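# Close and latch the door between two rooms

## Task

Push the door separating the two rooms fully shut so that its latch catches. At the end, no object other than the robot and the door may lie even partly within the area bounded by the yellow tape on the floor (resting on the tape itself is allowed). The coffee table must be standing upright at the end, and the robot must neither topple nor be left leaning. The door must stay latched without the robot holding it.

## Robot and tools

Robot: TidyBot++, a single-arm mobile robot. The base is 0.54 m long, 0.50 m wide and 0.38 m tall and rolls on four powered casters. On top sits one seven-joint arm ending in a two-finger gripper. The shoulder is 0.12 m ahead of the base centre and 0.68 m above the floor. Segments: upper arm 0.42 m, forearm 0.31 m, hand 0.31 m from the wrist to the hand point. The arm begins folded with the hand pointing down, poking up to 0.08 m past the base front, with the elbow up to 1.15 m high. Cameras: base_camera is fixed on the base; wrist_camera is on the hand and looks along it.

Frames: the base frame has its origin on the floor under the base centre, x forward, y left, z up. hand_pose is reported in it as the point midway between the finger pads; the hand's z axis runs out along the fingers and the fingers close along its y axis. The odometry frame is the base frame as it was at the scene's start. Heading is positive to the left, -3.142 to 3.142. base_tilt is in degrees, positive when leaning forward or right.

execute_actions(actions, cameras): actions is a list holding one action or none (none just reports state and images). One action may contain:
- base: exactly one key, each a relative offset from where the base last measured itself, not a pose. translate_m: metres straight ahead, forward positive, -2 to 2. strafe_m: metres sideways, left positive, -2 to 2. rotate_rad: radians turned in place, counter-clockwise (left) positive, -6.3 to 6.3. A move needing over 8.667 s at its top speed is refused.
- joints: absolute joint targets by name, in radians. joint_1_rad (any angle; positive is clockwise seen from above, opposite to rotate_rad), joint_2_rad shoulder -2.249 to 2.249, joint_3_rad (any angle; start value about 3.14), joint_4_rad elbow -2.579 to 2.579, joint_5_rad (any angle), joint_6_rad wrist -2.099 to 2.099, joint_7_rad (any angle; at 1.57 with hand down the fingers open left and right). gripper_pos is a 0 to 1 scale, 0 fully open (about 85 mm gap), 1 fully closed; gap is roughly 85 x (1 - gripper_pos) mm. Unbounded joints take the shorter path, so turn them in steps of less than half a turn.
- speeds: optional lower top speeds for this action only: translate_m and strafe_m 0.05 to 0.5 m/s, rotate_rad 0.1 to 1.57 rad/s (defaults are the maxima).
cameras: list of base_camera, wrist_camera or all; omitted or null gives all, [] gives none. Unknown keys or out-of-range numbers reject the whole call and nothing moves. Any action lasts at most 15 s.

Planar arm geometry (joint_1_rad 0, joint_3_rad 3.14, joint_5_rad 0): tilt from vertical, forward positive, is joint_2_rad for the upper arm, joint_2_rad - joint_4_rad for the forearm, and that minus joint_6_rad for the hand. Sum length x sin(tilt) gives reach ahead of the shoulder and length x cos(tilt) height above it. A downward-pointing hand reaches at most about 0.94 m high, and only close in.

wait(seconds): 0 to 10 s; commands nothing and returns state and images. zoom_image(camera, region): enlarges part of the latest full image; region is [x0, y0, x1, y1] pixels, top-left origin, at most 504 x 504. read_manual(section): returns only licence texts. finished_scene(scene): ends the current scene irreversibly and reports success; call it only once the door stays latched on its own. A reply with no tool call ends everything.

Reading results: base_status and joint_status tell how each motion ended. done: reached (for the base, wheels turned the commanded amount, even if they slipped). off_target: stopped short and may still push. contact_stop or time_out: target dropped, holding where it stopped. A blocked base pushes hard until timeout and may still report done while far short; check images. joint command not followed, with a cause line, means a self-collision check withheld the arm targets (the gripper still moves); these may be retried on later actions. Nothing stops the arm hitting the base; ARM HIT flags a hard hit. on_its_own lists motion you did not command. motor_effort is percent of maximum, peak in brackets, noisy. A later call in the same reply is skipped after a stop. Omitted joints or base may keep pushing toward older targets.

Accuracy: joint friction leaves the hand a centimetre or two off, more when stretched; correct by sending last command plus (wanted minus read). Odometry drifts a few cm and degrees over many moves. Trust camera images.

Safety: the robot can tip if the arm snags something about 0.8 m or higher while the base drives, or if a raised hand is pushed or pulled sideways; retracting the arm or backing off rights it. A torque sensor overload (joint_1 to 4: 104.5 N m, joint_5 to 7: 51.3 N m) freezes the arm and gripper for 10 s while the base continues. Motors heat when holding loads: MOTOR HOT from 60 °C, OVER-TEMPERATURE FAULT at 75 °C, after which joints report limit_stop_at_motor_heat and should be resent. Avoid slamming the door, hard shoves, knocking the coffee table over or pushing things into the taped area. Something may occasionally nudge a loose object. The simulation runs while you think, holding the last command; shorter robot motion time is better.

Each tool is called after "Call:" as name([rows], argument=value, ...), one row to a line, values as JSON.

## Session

Call:
execute_actions(actions=[])

Scene clock: 0.00 s.
Motor temperatures (°C, as the motors report them): [25 21 25 24 28 30 30]
base_odometry: x=+0.000 y=+0.000 heading=+0.000 (m, m, rad; odometry frame)
base_tilt: forward=-0.2 right=+0.3 (deg)
base_status: not commanded
joint_positions: joint_1_rad=+0.019 joint_2_rad=-0.347 joint_3_rad=+3.093 joint_4_rad=-2.500 joint_5_rad=-0.029 joint_6_rad=-0.905 joint_7_rad=+1.570 gripper_pos=+0.000
joint_status: not commanded
motor_effort: joint_1_rad=+1 joint_2_rad=-3 joint_3_rad=+2 joint_4_rad=+16 joint_5_rad=-1 joint_6_rad=+2 joint_7_rad=+0 (%)
hand_pose: x=+0.2637 y=+0.0107 z=+0.5941 quat_wxyz=(-0.004, +0.999, +0.005, +0.042) (m; base frame)
pictures: base_camera, wrist_camera
camera_calibration (this result's frames):
wrist_camera: T_world_to_cam=[[0.0152582, -0.999843, 0.0089538, -0.000560809], [-0.995347, -0.0160404, -0.0950099, 0.376613], [0.0951386, -0.00746246, -0.995436, 0.698053], [0, 0, 0, 1]] pos_world=[0.308458, 0.0106895, 0.730654]
Images, in order (width x height): base_camera 644x364, wrist_camera 644x476.

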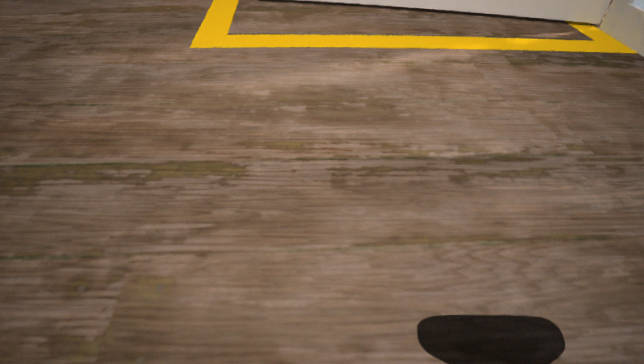

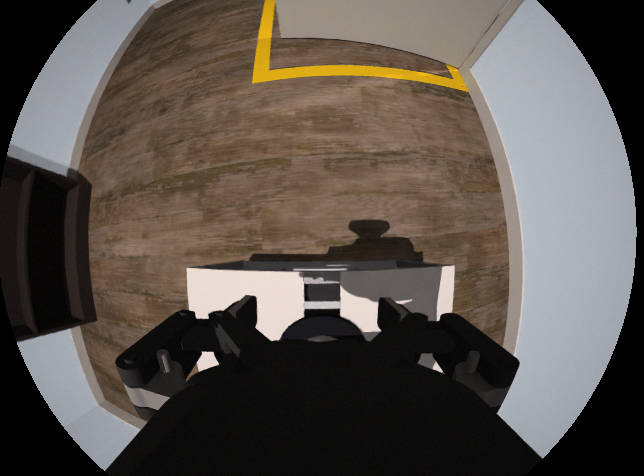

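Call:
execute_actions([
  {"base": {"rotate_rad": 0.115}, "joints": {"joint_1_rad": 0.5, "joint_4_rad": -2.3, "joint_6_rad": -0.15}},
], cameras=[])

Call:
execute_actions([
  {"base": {"strafe_m": 0.6}},
])

Scene clock: 16.47 s.
Motor temperatures (°C, as the motors report them): [25 21 25 24 28 30 30]
base_odometry: x=+0.000 y=+0.000 heading=+0.114 (m, m, rad; odometry frame)
base_tilt: forward=-0.2 right=+0.3 (deg)
base_status: done
joint_positions: joint_1_rad=+0.487 joint_2_rad=-0.347 joint_3_rad=+3.093 joint_4_rad=-2.317 joint_5_rad=-0.029 joint_6_rad=-0.176 joint_7_rad=+1.570 gripper_pos=+0.000
joint_status: all done
motor_effort: joint_1_rad=+1(2) joint_2_rad=-7(7) joint_3_rad=+2(3) joint_4_rad=+19(19) joint_5_rad=-1(1) joint_6_rad=+7(7) joint_7_rad=+0(0) (%)
hand_pose: x=+0.4892 y=-0.1701 z=+0.7860 quat_wxyz=(+0.103, +0.855, -0.200, +0.467) (m; base frame)
pictures: none
No camera images: the call's "cameras" was empty. Leave "cameras" out to get every camera's image.

Scene clock: 19.03 s.
Motor temperatures (°C, as the motors report them): [25 21 25 24 28 30 30]
base_odometry: x=-0.068 y=+0.596 heading=+0.114 (m, m, rad; odometry frame)
base_tilt: forward=-0.2 right=+0.3 (deg)
base_status: done
joint_positions: joint_1_rad=+0.488 joint_2_rad=-0.347 joint_3_rad=+3.093 joint_4_rad=-2.316 joint_5_rad=-0.029 joint_6_rad=-0.176 joint_7_rad=+1.570 gripper_pos=+0.000
joint_status: not commanded
motor_effort: joint_1_rad=+1(0) joint_2_rad=-8(10) joint_3_rad=+2(4) joint_4_rad=+18(19) joint_5_rad=-1(1) joint_6_rad=+7(7) joint_7_rad=+0(0) (%)
hand_pose: x=+0.4891 y=-0.1703 z=+0.7861 quat_wxyz=(+0.103, +0.855, -0.200, +0.467) (m; base frame)
pictures: base_camera, wrist_camera
camera_calibration (this result's frames):
wrist_camera: T_world_to_cam=[[-0.447191, -0.894429, 0.00405087, 0.0613259], [-0.478872, 0.235593, -0.845682, 0.996651], [0.755448, -0.380121, -0.533672, 0.11689], [0, 0, 0, 1]] pos_world=[0.416388, -0.13552, 0.904982]
Images, in order (width x height): base_camera 644x364, wrist_camera 644x476.

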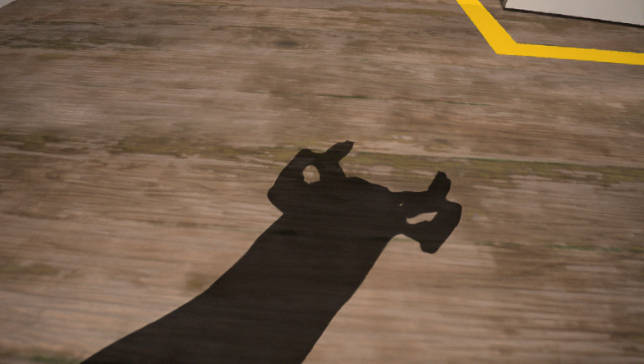

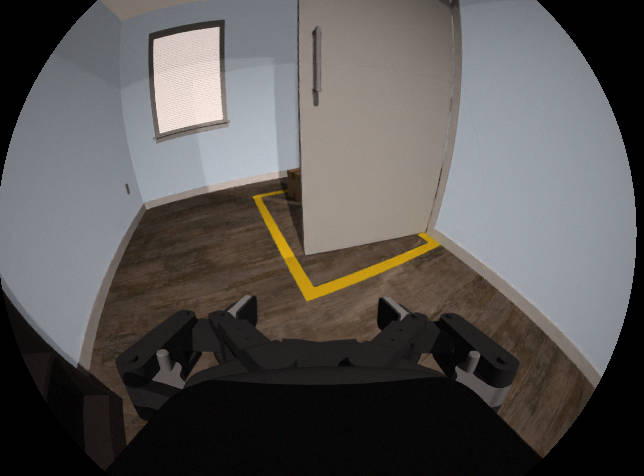

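Call:
execute_actions([
  {"base": {"translate_m": 1.65}, "joints": {"joint_1_rad": 1.3, "joint_4_rad": -2.4, "joint_6_rad": -0.6}},
])

Scene clock: 25.73 s.
Motor temperatures (°C, as the motors report them): [25 21 25 24 28 30 30]
base_odometry: x=+1.571 y=+0.786 heading=+0.115 (m, m, rad; odometry frame)
base_tilt: forward=-0.2 right=+0.3 (deg)
base_status: done
joint_positions: joint_1_rad=+1.286 joint_2_rad=-0.348 joint_3_rad=+3.093 joint_4_rad=-2.381 joint_5_rad=-0.029 joint_6_rad=-0.570 joint_7_rad=+1.570 gripper_pos=+0.000
joint_status: all done
motor_effort: joint_1_rad=+1(0) joint_2_rad=-5(8) joint_3_rad=+1(3) joint_4_rad=+16(19) joint_5_rad=-1(1) joint_6_rad=+4(7) joint_7_rad=+0(0) (%)
hand_pose: x=+0.2208 y=-0.2791 z=+0.6696 quat_wxyz=(+0.152, +0.780, -0.567, +0.218) (m; base frame)
pictures: base_camera, wrist_camera
camera_calibration (this result's frames):
wrist_camera: T_world_to_cam=[[-0.951019, -0.309033, 0.00778953, 0.116615], [-0.267439, 0.809857, -0.522118, 0.692141], [0.155043, -0.498628, -0.852838, 0.529279], [0, 0, 0, 1]] pos_world=[0.213947, -0.260584, 0.81186]
Images, in order (width x height): base_camera 644x364, wrist_camera 644x476.

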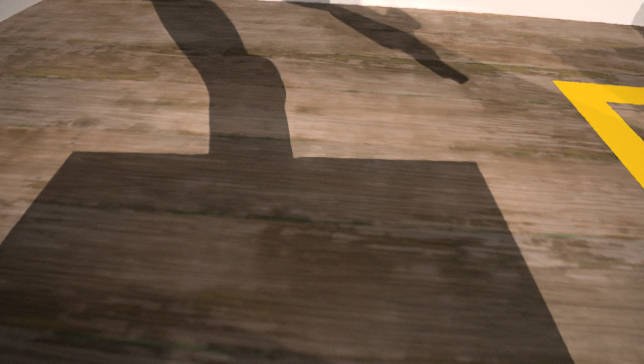

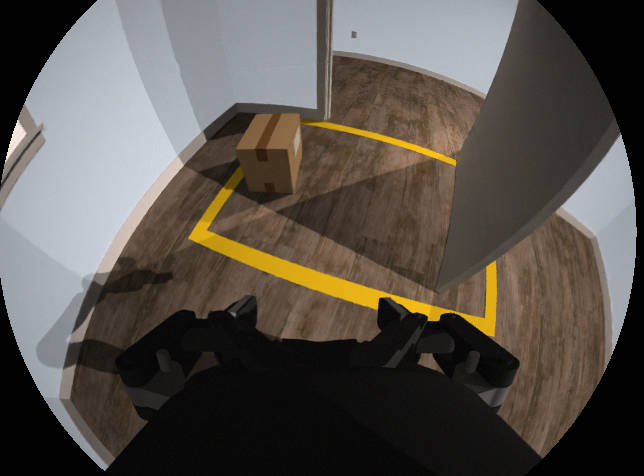

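Call:
execute_actions([
  {"base": {"translate_m": 0.17}, "joints": {"joint_1_rad": 0.0, "joint_4_rad": -2.45, "joint_6_rad": -0.9}},
], cameras=[])

Call:
execute_actions([
  {"base": {"strafe_m": -1.02}},
])

Scene clock: 46.60 s.
Motor temperatures (°C, as the motors report them): [25 21 25 24 28 30 30]
base_odometry: x=+1.740 y=+0.805 heading=+0.115 (m, m, rad; odometry frame)
base_tilt: forward=-0.2 right=+0.3 (deg)
base_status: done
joint_positions: joint_1_rad=+0.014 joint_2_rad=-0.348 joint_3_rad=+3.093 joint_4_rad=-2.430 joint_5_rad=-0.029 joint_6_rad=-0.869 joint_7_rad=+1.570 gripper_pos=+0.000
joint_status: all done
motor_effort: joint_1_rad=+1(0) joint_2_rad=-3(6) joint_3_rad=+2(4) joint_4_rad=+14(16) joint_5_rad=+0(1) joint_6_rad=+1(5) joint_7_rad=+0(0) (%)
hand_pose: x=+0.3078 y=+0.0130 z=+0.6176 quat_wxyz=(-0.005, +0.995, +0.008, +0.095) (m; base frame)
pictures: none
No camera images: the call's "cameras" was empty. Leave "cameras" out to get every camera's image.

Scene clock: 50.00 s.
Motor temperatures (°C, as the motors report them): [25 21 25 24 28 30 30]
base_odometry: x=+1.858 y=-0.208 heading=+0.115 (m, m, rad; odometry frame)
base_tilt: forward=-0.2 right=+0.3 (deg)
base_status: done
joint_positions: joint_1_rad=+0.014 joint_2_rad=-0.348 joint_3_rad=+3.093 joint_4_rad=-2.431 joint_5_rad=-0.029 joint_6_rad=-0.870 joint_7_rad=+1.570 gripper_pos=+0.000
joint_status: not commanded
motor_effort: joint_1_rad=+1(2) joint_2_rad=-3(3) joint_3_rad=+3(4) joint_4_rad=+14(14) joint_5_rad=-1(0) joint_6_rad=+2(2) joint_7_rad=+0(0) (%)
hand_pose: x=+0.3073 y=+0.0130 z=+0.6173 quat_wxyz=(-0.005, +0.996, +0.008, +0.094) (m; base frame)
pictures: base_camera, wrist_camera
camera_calibration (this result's frames):
wrist_camera: T_world_to_cam=[[0.0204631, -0.999756, 0.00836408, -0.000366418], [-0.979805, -0.0217177, -0.198774, 0.481528], [0.198907, -0.00412764, -0.98001, 0.67553], [0, 0, 0, 1]] pos_world=[0.337443, 0.0128797, 0.757745]
Images, in order (width x height): base_camera 644x364, wrist_camera 644x476.

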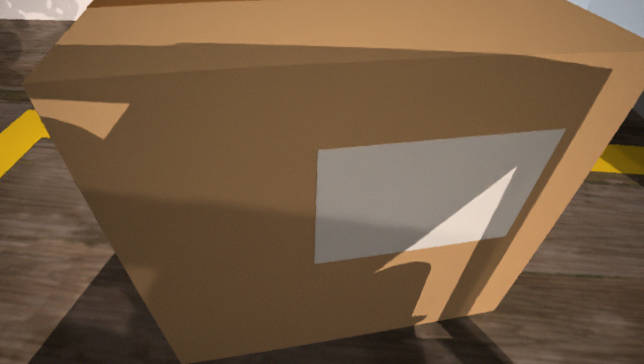

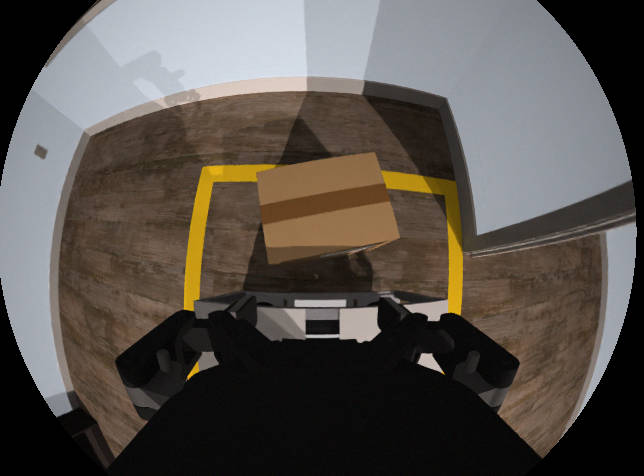

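Call:
execute_actions([
  {"base": {"translate_m": 0.53}, "speeds": {"translate_m": 0.12}},
], cameras=["wrist_camera"])

Call:
execute_actions([
  {"base": {"translate_m": -0.25}},
])

Scene clock: 60.37 s.
Motor temperatures (°C, as the motors report them): [25 21 25 24 28 30 30]
base_odometry: x=+2.385 y=-0.147 heading=+0.115 (m, m, rad; odometry frame)
base_tilt: forward=-0.2 right=+0.3 (deg)
base_status: done
joint_positions: joint_1_rad=+0.014 joint_2_rad=-0.348 joint_3_rad=+3.093 joint_4_rad=-2.435 joint_5_rad=-0.029 joint_6_rad=-0.872 joint_7_rad=+1.570 gripper_pos=+0.000
joint_status: not commanded
motor_effort: joint_1_rad=+1(1) joint_2_rad=-2(4) joint_3_rad=+3(2) joint_4_rad=+14(15) joint_5_rad=-1(1) joint_6_rad=+1(2) joint_7_rad=+0(0) (%)
hand_pose: x=+0.3050 y=+0.0129 z=+0.6160 quat_wxyz=(-0.005, +0.996, +0.008, +0.092) (m; base frame)
pictures: wrist_camera
camera_calibration (this result's frames):
wrist_camera: T_world_to_cam=[[0.0204567, -0.999755, 0.00841783, -0.000425735], [-0.980806, -0.0217005, -0.193772, 0.476259], [0.193908, -0.00429232, -0.98101, 0.676862], [0, 0, 0, 1]] pos_world=[0.335878, 0.0128147, 0.756298]
Images, in order (width x height): wrist_camera 644x476.

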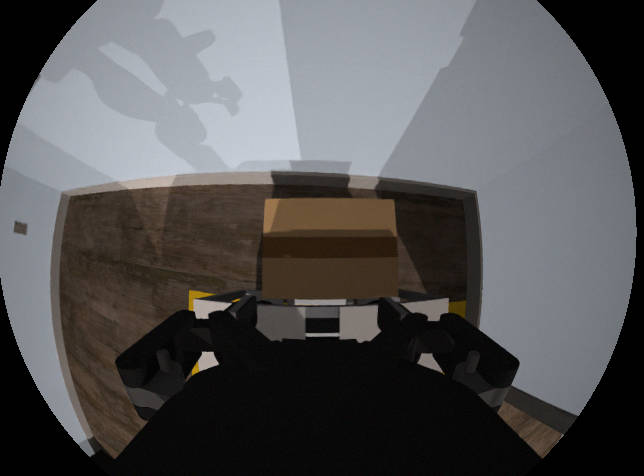

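Scene clock: 62.23 s.
Motor temperatures (°C, as the motors report them): [25 21 25 24 28 30 30]
base_odometry: x=+2.136 y=-0.176 heading=+0.115 (m, m, rad; odometry frame)
base_tilt: forward=-0.2 right=+0.3 (deg)
base_status: done
joint_positions: joint_1_rad=+0.014 joint_2_rad=-0.350 joint_3_rad=+3.093 joint_4_rad=-2.441 joint_5_rad=-0.029 joint_6_rad=-0.873 joint_7_rad=+1.570 gripper_pos=+0.000
joint_status: not commanded
motor_effort: joint_1_rad=+1(1) joint_2_rad=-2(6) joint_3_rad=+2(4) joint_4_rad=+14(15) joint_5_rad=-1(0) joint_6_rad=+1(2) joint_7_rad=+0(0) (%)
hand_pose: x=+0.3018 y=+0.0128 z=+0.6142 quat_wxyz=(-0.005, +0.996, +0.008, +0.089) (m; base frame)
pictures: base_camera, wrist_camera
camera_calibration (this result's frames):
wrist_camera: T_world_to_cam=[[0.0204623, -0.999754, 0.00854098, -0.000545685], [-0.98194, -0.0217034, -0.187945, 0.46954], [0.188085, -0.00454093, -0.982142, 0.678191], [0, 0, 0, 1]] pos_world=[0.333513, 0.0127246, 0.754333]
Images, in order (width x height): base_camera 644x364, wrist_camera 644x476.

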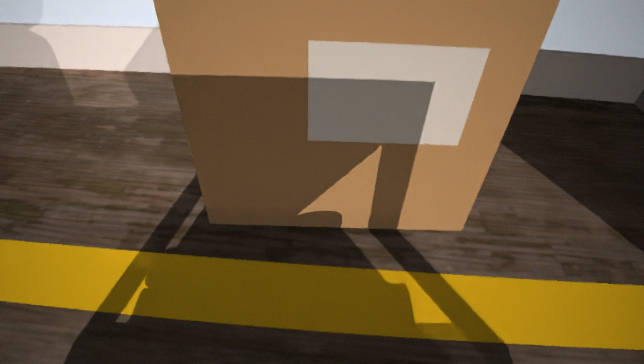

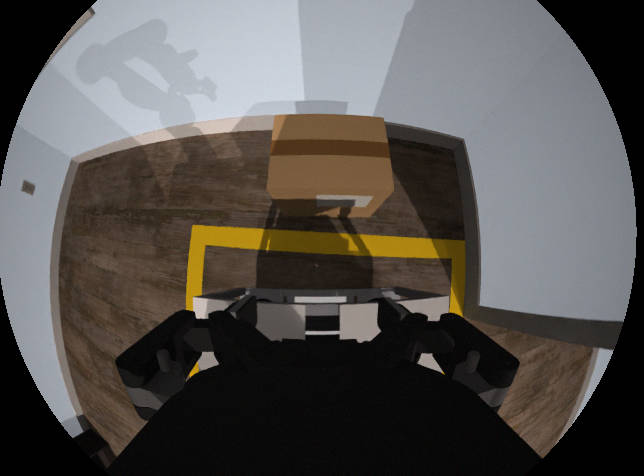

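Call:
execute_actions([
  {"base": {"strafe_m": 0.8}, "joints": {"joint_1_rad": 2.2, "joint_7_rad": 2.6}},
], cameras=[])

Call:
execute_actions([
  {"base": {"rotate_rad": -0.05}},
], cameras=["wrist_camera"])

Call:
execute_actions([
  {"base": {"translate_m": -1.12}},
])

Scene clock: 83.33 s.
Motor temperatures (°C, as the motors report them): [25 21 25 24 28 30 30]
base_odometry: x=+2.044 y=+0.619 heading=+0.116 (m, m, rad; odometry frame)
base_tilt: forward=-0.2 right=+0.3 (deg)
base_status: done
joint_positions: joint_1_rad=+2.186 joint_2_rad=-0.350 joint_3_rad=+3.093 joint_4_rad=-2.441 joint_5_rad=-0.029 joint_6_rad=-0.873 joint_7_rad=+2.558 gripper_pos=+0.000
joint_status: all done
motor_effort: joint_1_rad=+1(0) joint_2_rad=-2(4) joint_3_rad=+2(2) joint_4_rad=+14(15) joint_5_rad=-1(1) joint_6_rad=+1(2) joint_7_rad=+0(0) (%)
hand_pose: x=+0.0262 y=-0.1579 z=+0.6142 quat_wxyz=(+0.089, +0.831, -0.549, +0.004) (m; base frame)
pictures: none
No camera images: the call's "cameras" was empty. Leave "cameras" out to get every camera's image.

Scene clock: 83.97 s.
Motor temperatures (°C, as the motors report them): [25 21 25 24 28 30 30]
base_odometry: x=+2.044 y=+0.619 heading=+0.066 (m, m, rad; odometry frame)
base_tilt: forward=-0.2 right=+0.3 (deg)
base_status: done
joint_positions: joint_1_rad=+2.187 joint_2_rad=-0.350 joint_3_rad=+3.093 joint_4_rad=-2.441 joint_5_rad=-0.029 joint_6_rad=-0.873 joint_7_rad=+2.558 gripper_pos=+0.000
joint_status: not commanded
motor_effort: joint_1_rad=+1(1) joint_2_rad=-3(3) joint_3_rad=+2(3) joint_4_rad=+14(15) joint_5_rad=-1(1) joint_6_rad=+1(2) joint_7_rad=+0(0) (%)
hand_pose: x=+0.0261 y=-0.1579 z=+0.6142 quat_wxyz=(+0.089, +0.831, -0.550, +0.004) (m; base frame)
pictures: wrist_camera
camera_calibration (this result's frames):
wrist_camera: T_world_to_cam=[[-0.909454, -0.38408, 0.159299, -0.136685], [-0.403434, 0.907826, -0.114421, 0.281619], [-0.100669, -0.168327, -0.980577, 0.709981], [0, 0, 0, 1]] pos_world=[0.0607788, -0.18865, 0.750188]
Images, in order (width x height): wrist_camera 644x476.

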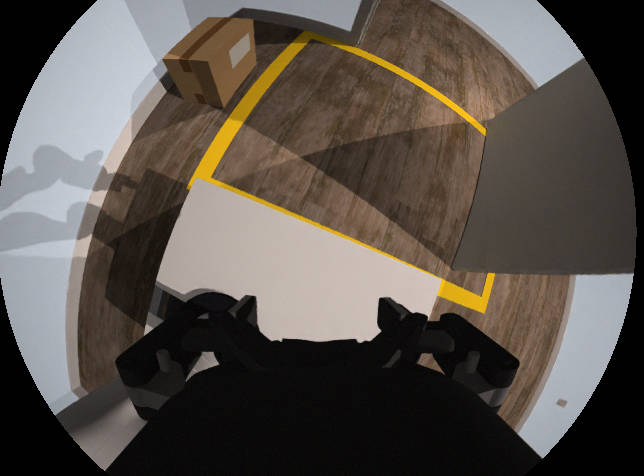

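Scene clock: 87.53 s.
Motor temperatures (°C, as the motors report them): [25 21 25 24 28 30 30]
base_odometry: x=+0.926 y=+0.546 heading=+0.065 (m, m, rad; odometry frame)
base_tilt: forward=-0.2 right=+0.3 (deg)
base_status: done
joint_positions: joint_1_rad=+2.187 joint_2_rad=-0.350 joint_3_rad=+3.093 joint_4_rad=-2.441 joint_5_rad=-0.029 joint_6_rad=-0.873 joint_7_rad=+2.558 gripper_pos=+0.000
joint_status: not commanded
motor_effort: joint_1_rad=+1(2) joint_2_rad=-3(3) joint_3_rad=+2(4) joint_4_rad=+14(15) joint_5_rad=-1(1) joint_6_rad=+2(1) joint_7_rad=+0(0) (%)
hand_pose: x=+0.0261 y=-0.1579 z=+0.6142 quat_wxyz=(+0.089, +0.831, -0.550, +0.004) (m; base frame)
pictures: base_camera, wrist_camera
camera_calibration (this result's frames):
wrist_camera: T_world_to_cam=[[-0.909456, -0.384082, 0.159279, -0.136667], [-0.403432, 0.907829, -0.114408, 0.281607], [-0.100656, -0.168308, -0.980582, 0.709987], [0, 0, 0, 1]] pos_world=[0.0607809, -0.188646, 0.750186]
Images, in order (width x height): base_camera 644x364, wrist_camera 644x476.

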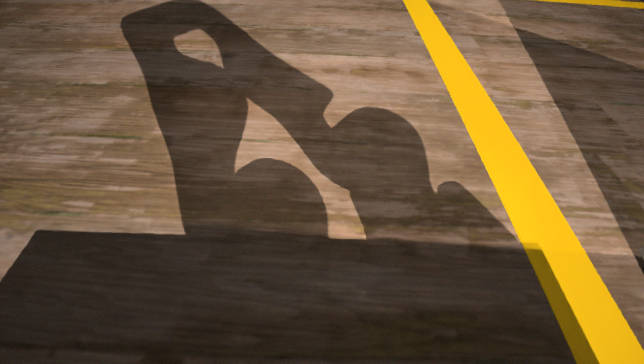

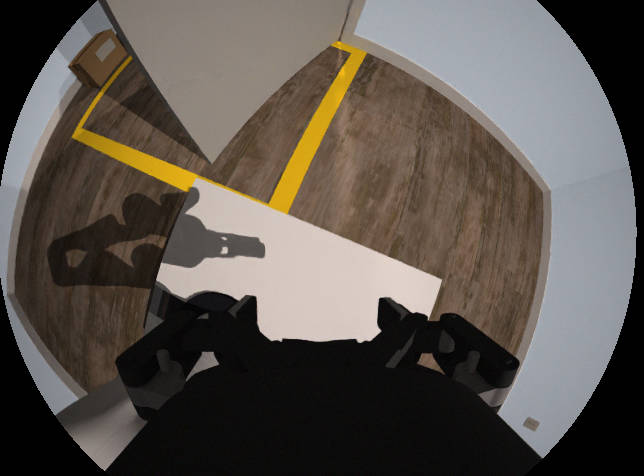

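Call:
execute_actions([
  {"base": {"strafe_m": -0.36}},
], cameras=["base_camera"])

Call:
execute_actions([
  {"base": {"translate_m": 0.82}, "speeds": {"translate_m": 0.14}},
])

Scene clock: 98.83 s.
Motor temperatures (°C, as the motors report them): [25 21 25 24 28 30 30]
base_odometry: x=+0.949 y=+0.186 heading=+0.064 (m, m, rad; odometry frame)
base_tilt: forward=-0.2 right=+0.4 (deg)
base_status: done
joint_positions: joint_1_rad=+2.187 joint_2_rad=-0.349 joint_3_rad=+3.093 joint_4_rad=-2.441 joint_5_rad=-0.029 joint_6_rad=-0.873 joint_7_rad=+2.558 gripper_pos=+0.000
joint_status: not commanded
motor_effort: joint_1_rad=+1(1) joint_2_rad=-2(5) joint_3_rad=+2(2) joint_4_rad=+14(15) joint_5_rad=-1(1) joint_6_rad=+1(2) joint_7_rad=+0(0) (%)
hand_pose: x=+0.0262 y=-0.1577 z=+0.6140 quat_wxyz=(+0.088, +0.831, -0.550, +0.004) (m; base frame)
pictures: base_camera
Images, in order (width x height): base_camera 644x364.

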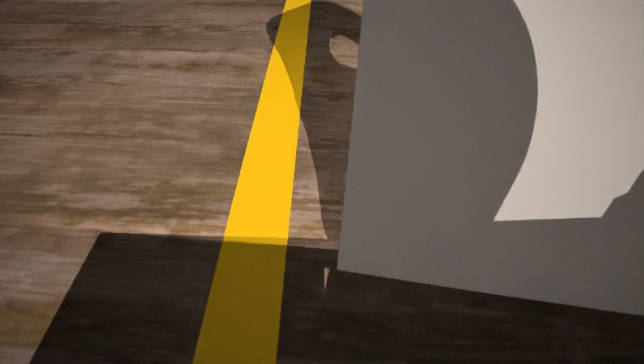

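Scene clock: 105.27 s.
Motor temperatures (°C, as the motors report them): [25 21 25 24 28 30 30]
base_odometry: x=+1.767 y=+0.239 heading=+0.064 (m, m, rad; odometry frame)
base_tilt: forward=-0.2 right=+0.3 (deg)
base_status: done
joint_positions: joint_1_rad=+2.187 joint_2_rad=-0.349 joint_3_rad=+3.093 joint_4_rad=-2.441 joint_5_rad=-0.029 joint_6_rad=-0.874 joint_7_rad=+2.558 gripper_pos=+0.000
joint_status: not commanded
motor_effort: joint_1_rad=+1(1) joint_2_rad=-2(5) joint_3_rad=+3(3) joint_4_rad=+14(14) joint_5_rad=-1(1) joint_6_rad=+1(2) joint_7_rad=+0(0) (%)
hand_pose: x=+0.0262 y=-0.1576 z=+0.6139 quat_wxyz=(+0.088, +0.831, -0.550, +0.004) (m; base frame)
pictures: base_camera, wrist_camera
camera_calibration (this result's frames):
wrist_camera: T_world_to_cam=[[-0.909778, -0.383958, 0.157734, -0.135454], [-0.402945, 0.908168, -0.11343, 0.280805], [-0.0996963, -0.166754, -0.980945, 0.710203], [0, 0, 0, 1]] pos_world=[0.0607207, -0.188597, 0.749888]
Images, in order (width x height): base_camera 644x364, wrist_camera 644x476.

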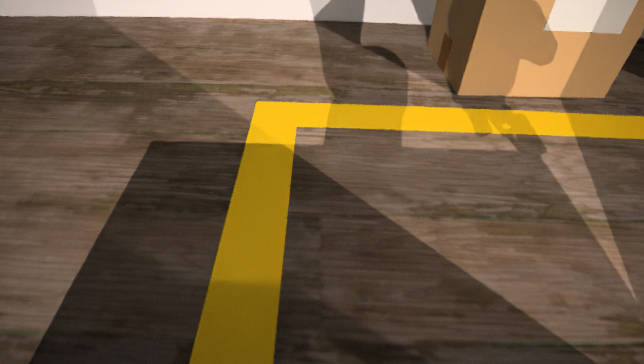

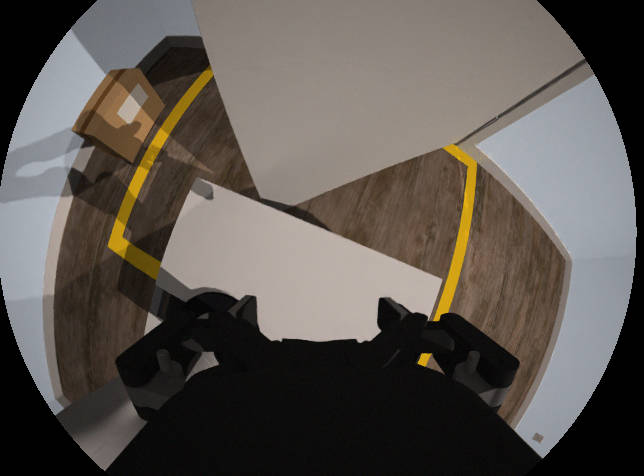

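Call:
execute_actions([
  {"base": {"strafe_m": -0.68}, "joints": {"joint_1_rad": 3.1, "joint_7_rad": 3.3}, "speeds": {"strafe_m": 0.13}},
])

Scene clock: 114.67 s.
Motor temperatures (°C, as the motors report them): [25 21 25 24 28 30 30]
base_odometry: x=+1.811 y=-0.440 heading=+0.064 (m, m, rad; odometry frame)
base_tilt: forward=-0.2 right=+0.3 (deg)
base_status: done
joint_positions: joint_1_rad=+3.086 joint_2_rad=-0.348 joint_3_rad=+3.093 joint_4_rad=-2.441 joint_5_rad=-0.029 joint_6_rad=-0.875 joint_7_rad=+3.259 gripper_pos=+0.000
joint_status: all done
motor_effort: joint_1_rad=+1(1) joint_2_rad=-3(4) joint_3_rad=+2(3) joint_4_rad=+14(16) joint_5_rad=-1(1) joint_6_rad=+1(2) joint_7_rad=+0(0) (%)
hand_pose: x=-0.0616 y=-0.0254 z=+0.6137 quat_wxyz=(+0.063, +0.772, -0.629, -0.059) (m; base frame)
pictures: base_camera, wrist_camera
camera_calibration (this result's frames):
wrist_camera: T_world_to_cam=[[-0.960249, -0.206367, 0.187973, -0.181629], [-0.209742, 0.977755, 0.00197843, 0.0681788], [-0.1842, -0.0375261, -0.982172, 0.722138], [0, 0, 0, 1]] pos_world=[-0.0270916, -0.0770455, 0.743271]
Images, in order (width x height): base_camera 644x364, wrist_camera 644x476.

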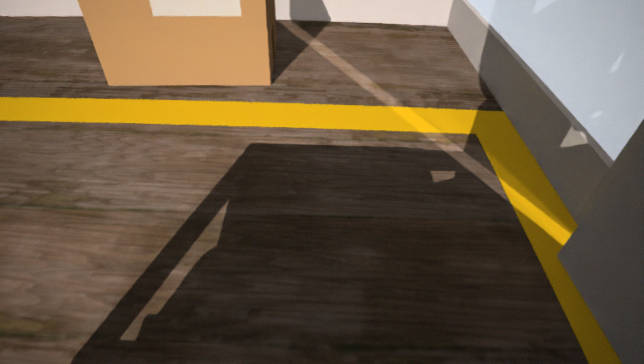

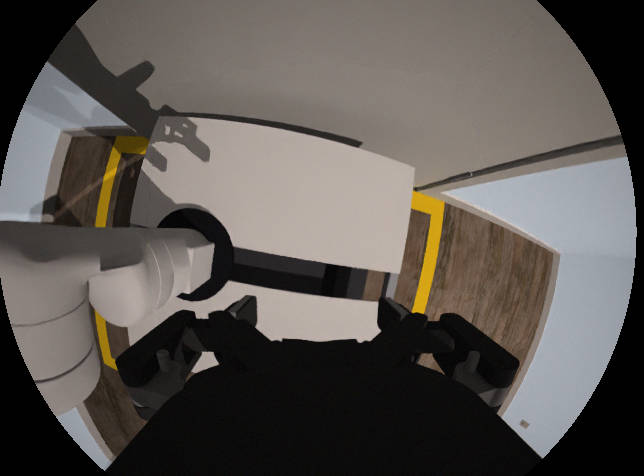

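Call:
execute_actions([
  {"base": {"strafe_m": -0.08}, "speeds": {"strafe_m": 0.05}},
], cameras=["base_camera"])

Scene clock: 120.53 s.
Motor temperatures (°C, as the motors report them): [25 21 25 24 28 30 30]
base_odometry: x=+1.817 y=-0.520 heading=+0.065 (m, m, rad; odometry frame)
base_tilt: forward=-0.2 right=+0.3 (deg)
base_status: done
joint_positions: joint_1_rad=+3.086 joint_2_rad=-0.348 joint_3_rad=+3.093 joint_4_rad=-2.441 joint_5_rad=-0.029 joint_6_rad=-0.875 joint_7_rad=+3.259 gripper_pos=+0.000
joint_status: not commanded
motor_effort: joint_1_rad=+1(2) joint_2_rad=-2(3) joint_3_rad=+2(2) joint_4_rad=+14(15) joint_5_rad=-1(1) joint_6_rad=+1(2) joint_7_rad=+0(0) (%)
hand_pose: x=-0.0616 y=-0.0254 z=+0.6137 quat_wxyz=(+0.063, +0.772, -0.629, -0.059) (m; base frame)
pictures: base_camera
Images, in order (width x height): base_camera 644x364.

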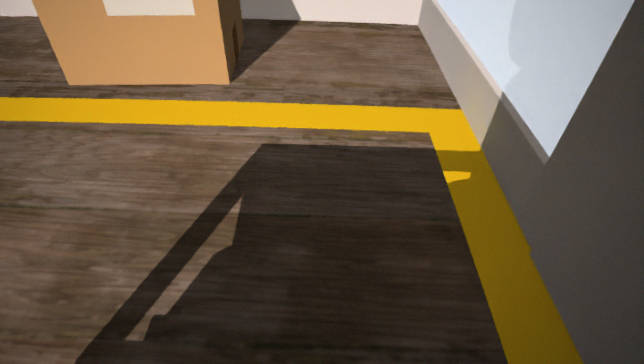

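Call:
zoom_image(camera="base_camera", region=[464, 180, 644, 364])

Region (464, 180, 644, 364) of base_camera's 644x364 image, scaled by 2.739; it fills the left 493 columns of this view, and the rest is white.

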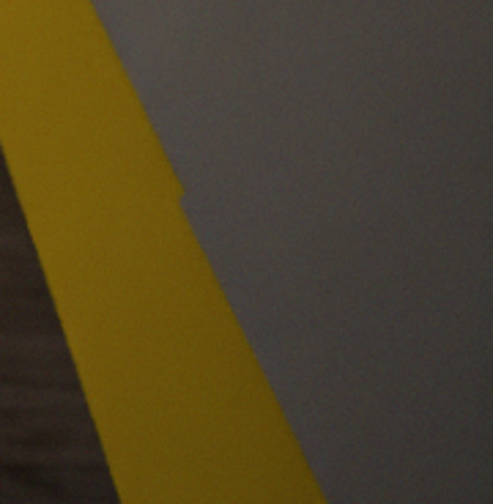

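Not fully shut yet; about 2.5 cm more.

Call:
execute_actions([
  {"base": {"strafe_m": -0.025}, "speeds": {"strafe_m": 0.05}},
], cameras=["base_camera"])

Call:
zoom_image(camera="base_camera", region=[464, 180, 644, 364])

Scene clock: 129.33 s.
Motor temperatures (°C, as the motors report them): [25 21 25 24 28 30 30]
base_odometry: x=+1.818 y=-0.539 heading=+0.065 (m, m, rad; odometry frame)
base_tilt: forward=-0.2 right=+0.3 (deg)
base_status: strafe_m time_out (by the wheels' count: -0.019 of -0.025)
joint_positions: joint_1_rad=+3.086 joint_2_rad=-0.348 joint_3_rad=+3.093 joint_4_rad=-2.441 joint_5_rad=-0.029 joint_6_rad=-0.875 joint_7_rad=+3.259 gripper_pos=+0.000
joint_status: not commanded
motor_effort: joint_1_rad=+1(2) joint_2_rad=-3(4) joint_3_rad=+2(5) joint_4_rad=+14(15) joint_5_rad=-1(3) joint_6_rad=+1(2) joint_7_rad=+0(0) (%)
hand_pose: x=-0.0616 y=-0.0254 z=+0.6137 quat_wxyz=(+0.063, +0.772, -0.629, -0.059) (m; base frame)
pictures: base_camera
Images, in order (width x height): base_camera 644x364.

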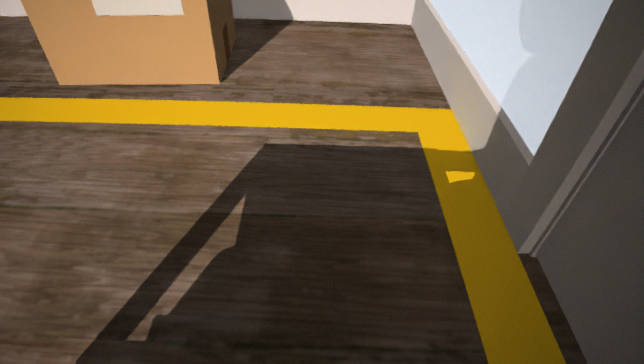

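Region (464, 180, 644, 364) of base_camera's 644x364 image, scaled by 2.739; it fills the left 493 columns of this view, and the rest is white.

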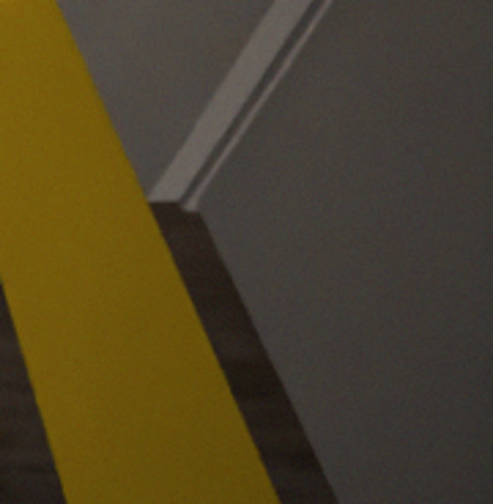

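Call:
execute_actions([
  {"base": {"strafe_m": 0.06}},
], cameras=["base_camera"])

Scene clock: 133.03 s.
Motor temperatures (°C, as the motors report them): [25 21 25 24 28 30 30]
base_odometry: x=+1.814 y=-0.479 heading=+0.064 (m, m, rad; odometry frame)
base_tilt: forward=-0.2 right=+0.3 (deg)
base_status: done
joint_positions: joint_1_rad=+3.086 joint_2_rad=-0.348 joint_3_rad=+3.093 joint_4_rad=-2.441 joint_5_rad=-0.029 joint_6_rad=-0.875 joint_7_rad=+3.259 gripper_pos=+0.000
joint_status: not commanded
motor_effort: joint_1_rad=+1(1) joint_2_rad=-3(2) joint_3_rad=+3(3) joint_4_rad=+14(14) joint_5_rad=-1(2) joint_6_rad=+1(1) joint_7_rad=+0(0) (%)
hand_pose: x=-0.0616 y=-0.0254 z=+0.6137 quat_wxyz=(+0.063, +0.772, -0.629, -0.059) (m; base frame)
pictures: base_camera
Images, in order (width x height): base_camera 644x364.

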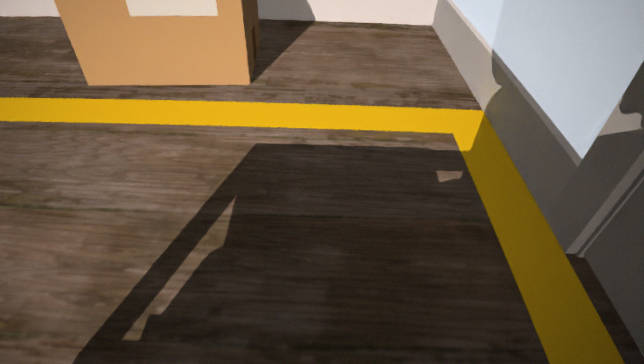

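Call:
finished_scene(scene=2)

The scene is finished: the task was done.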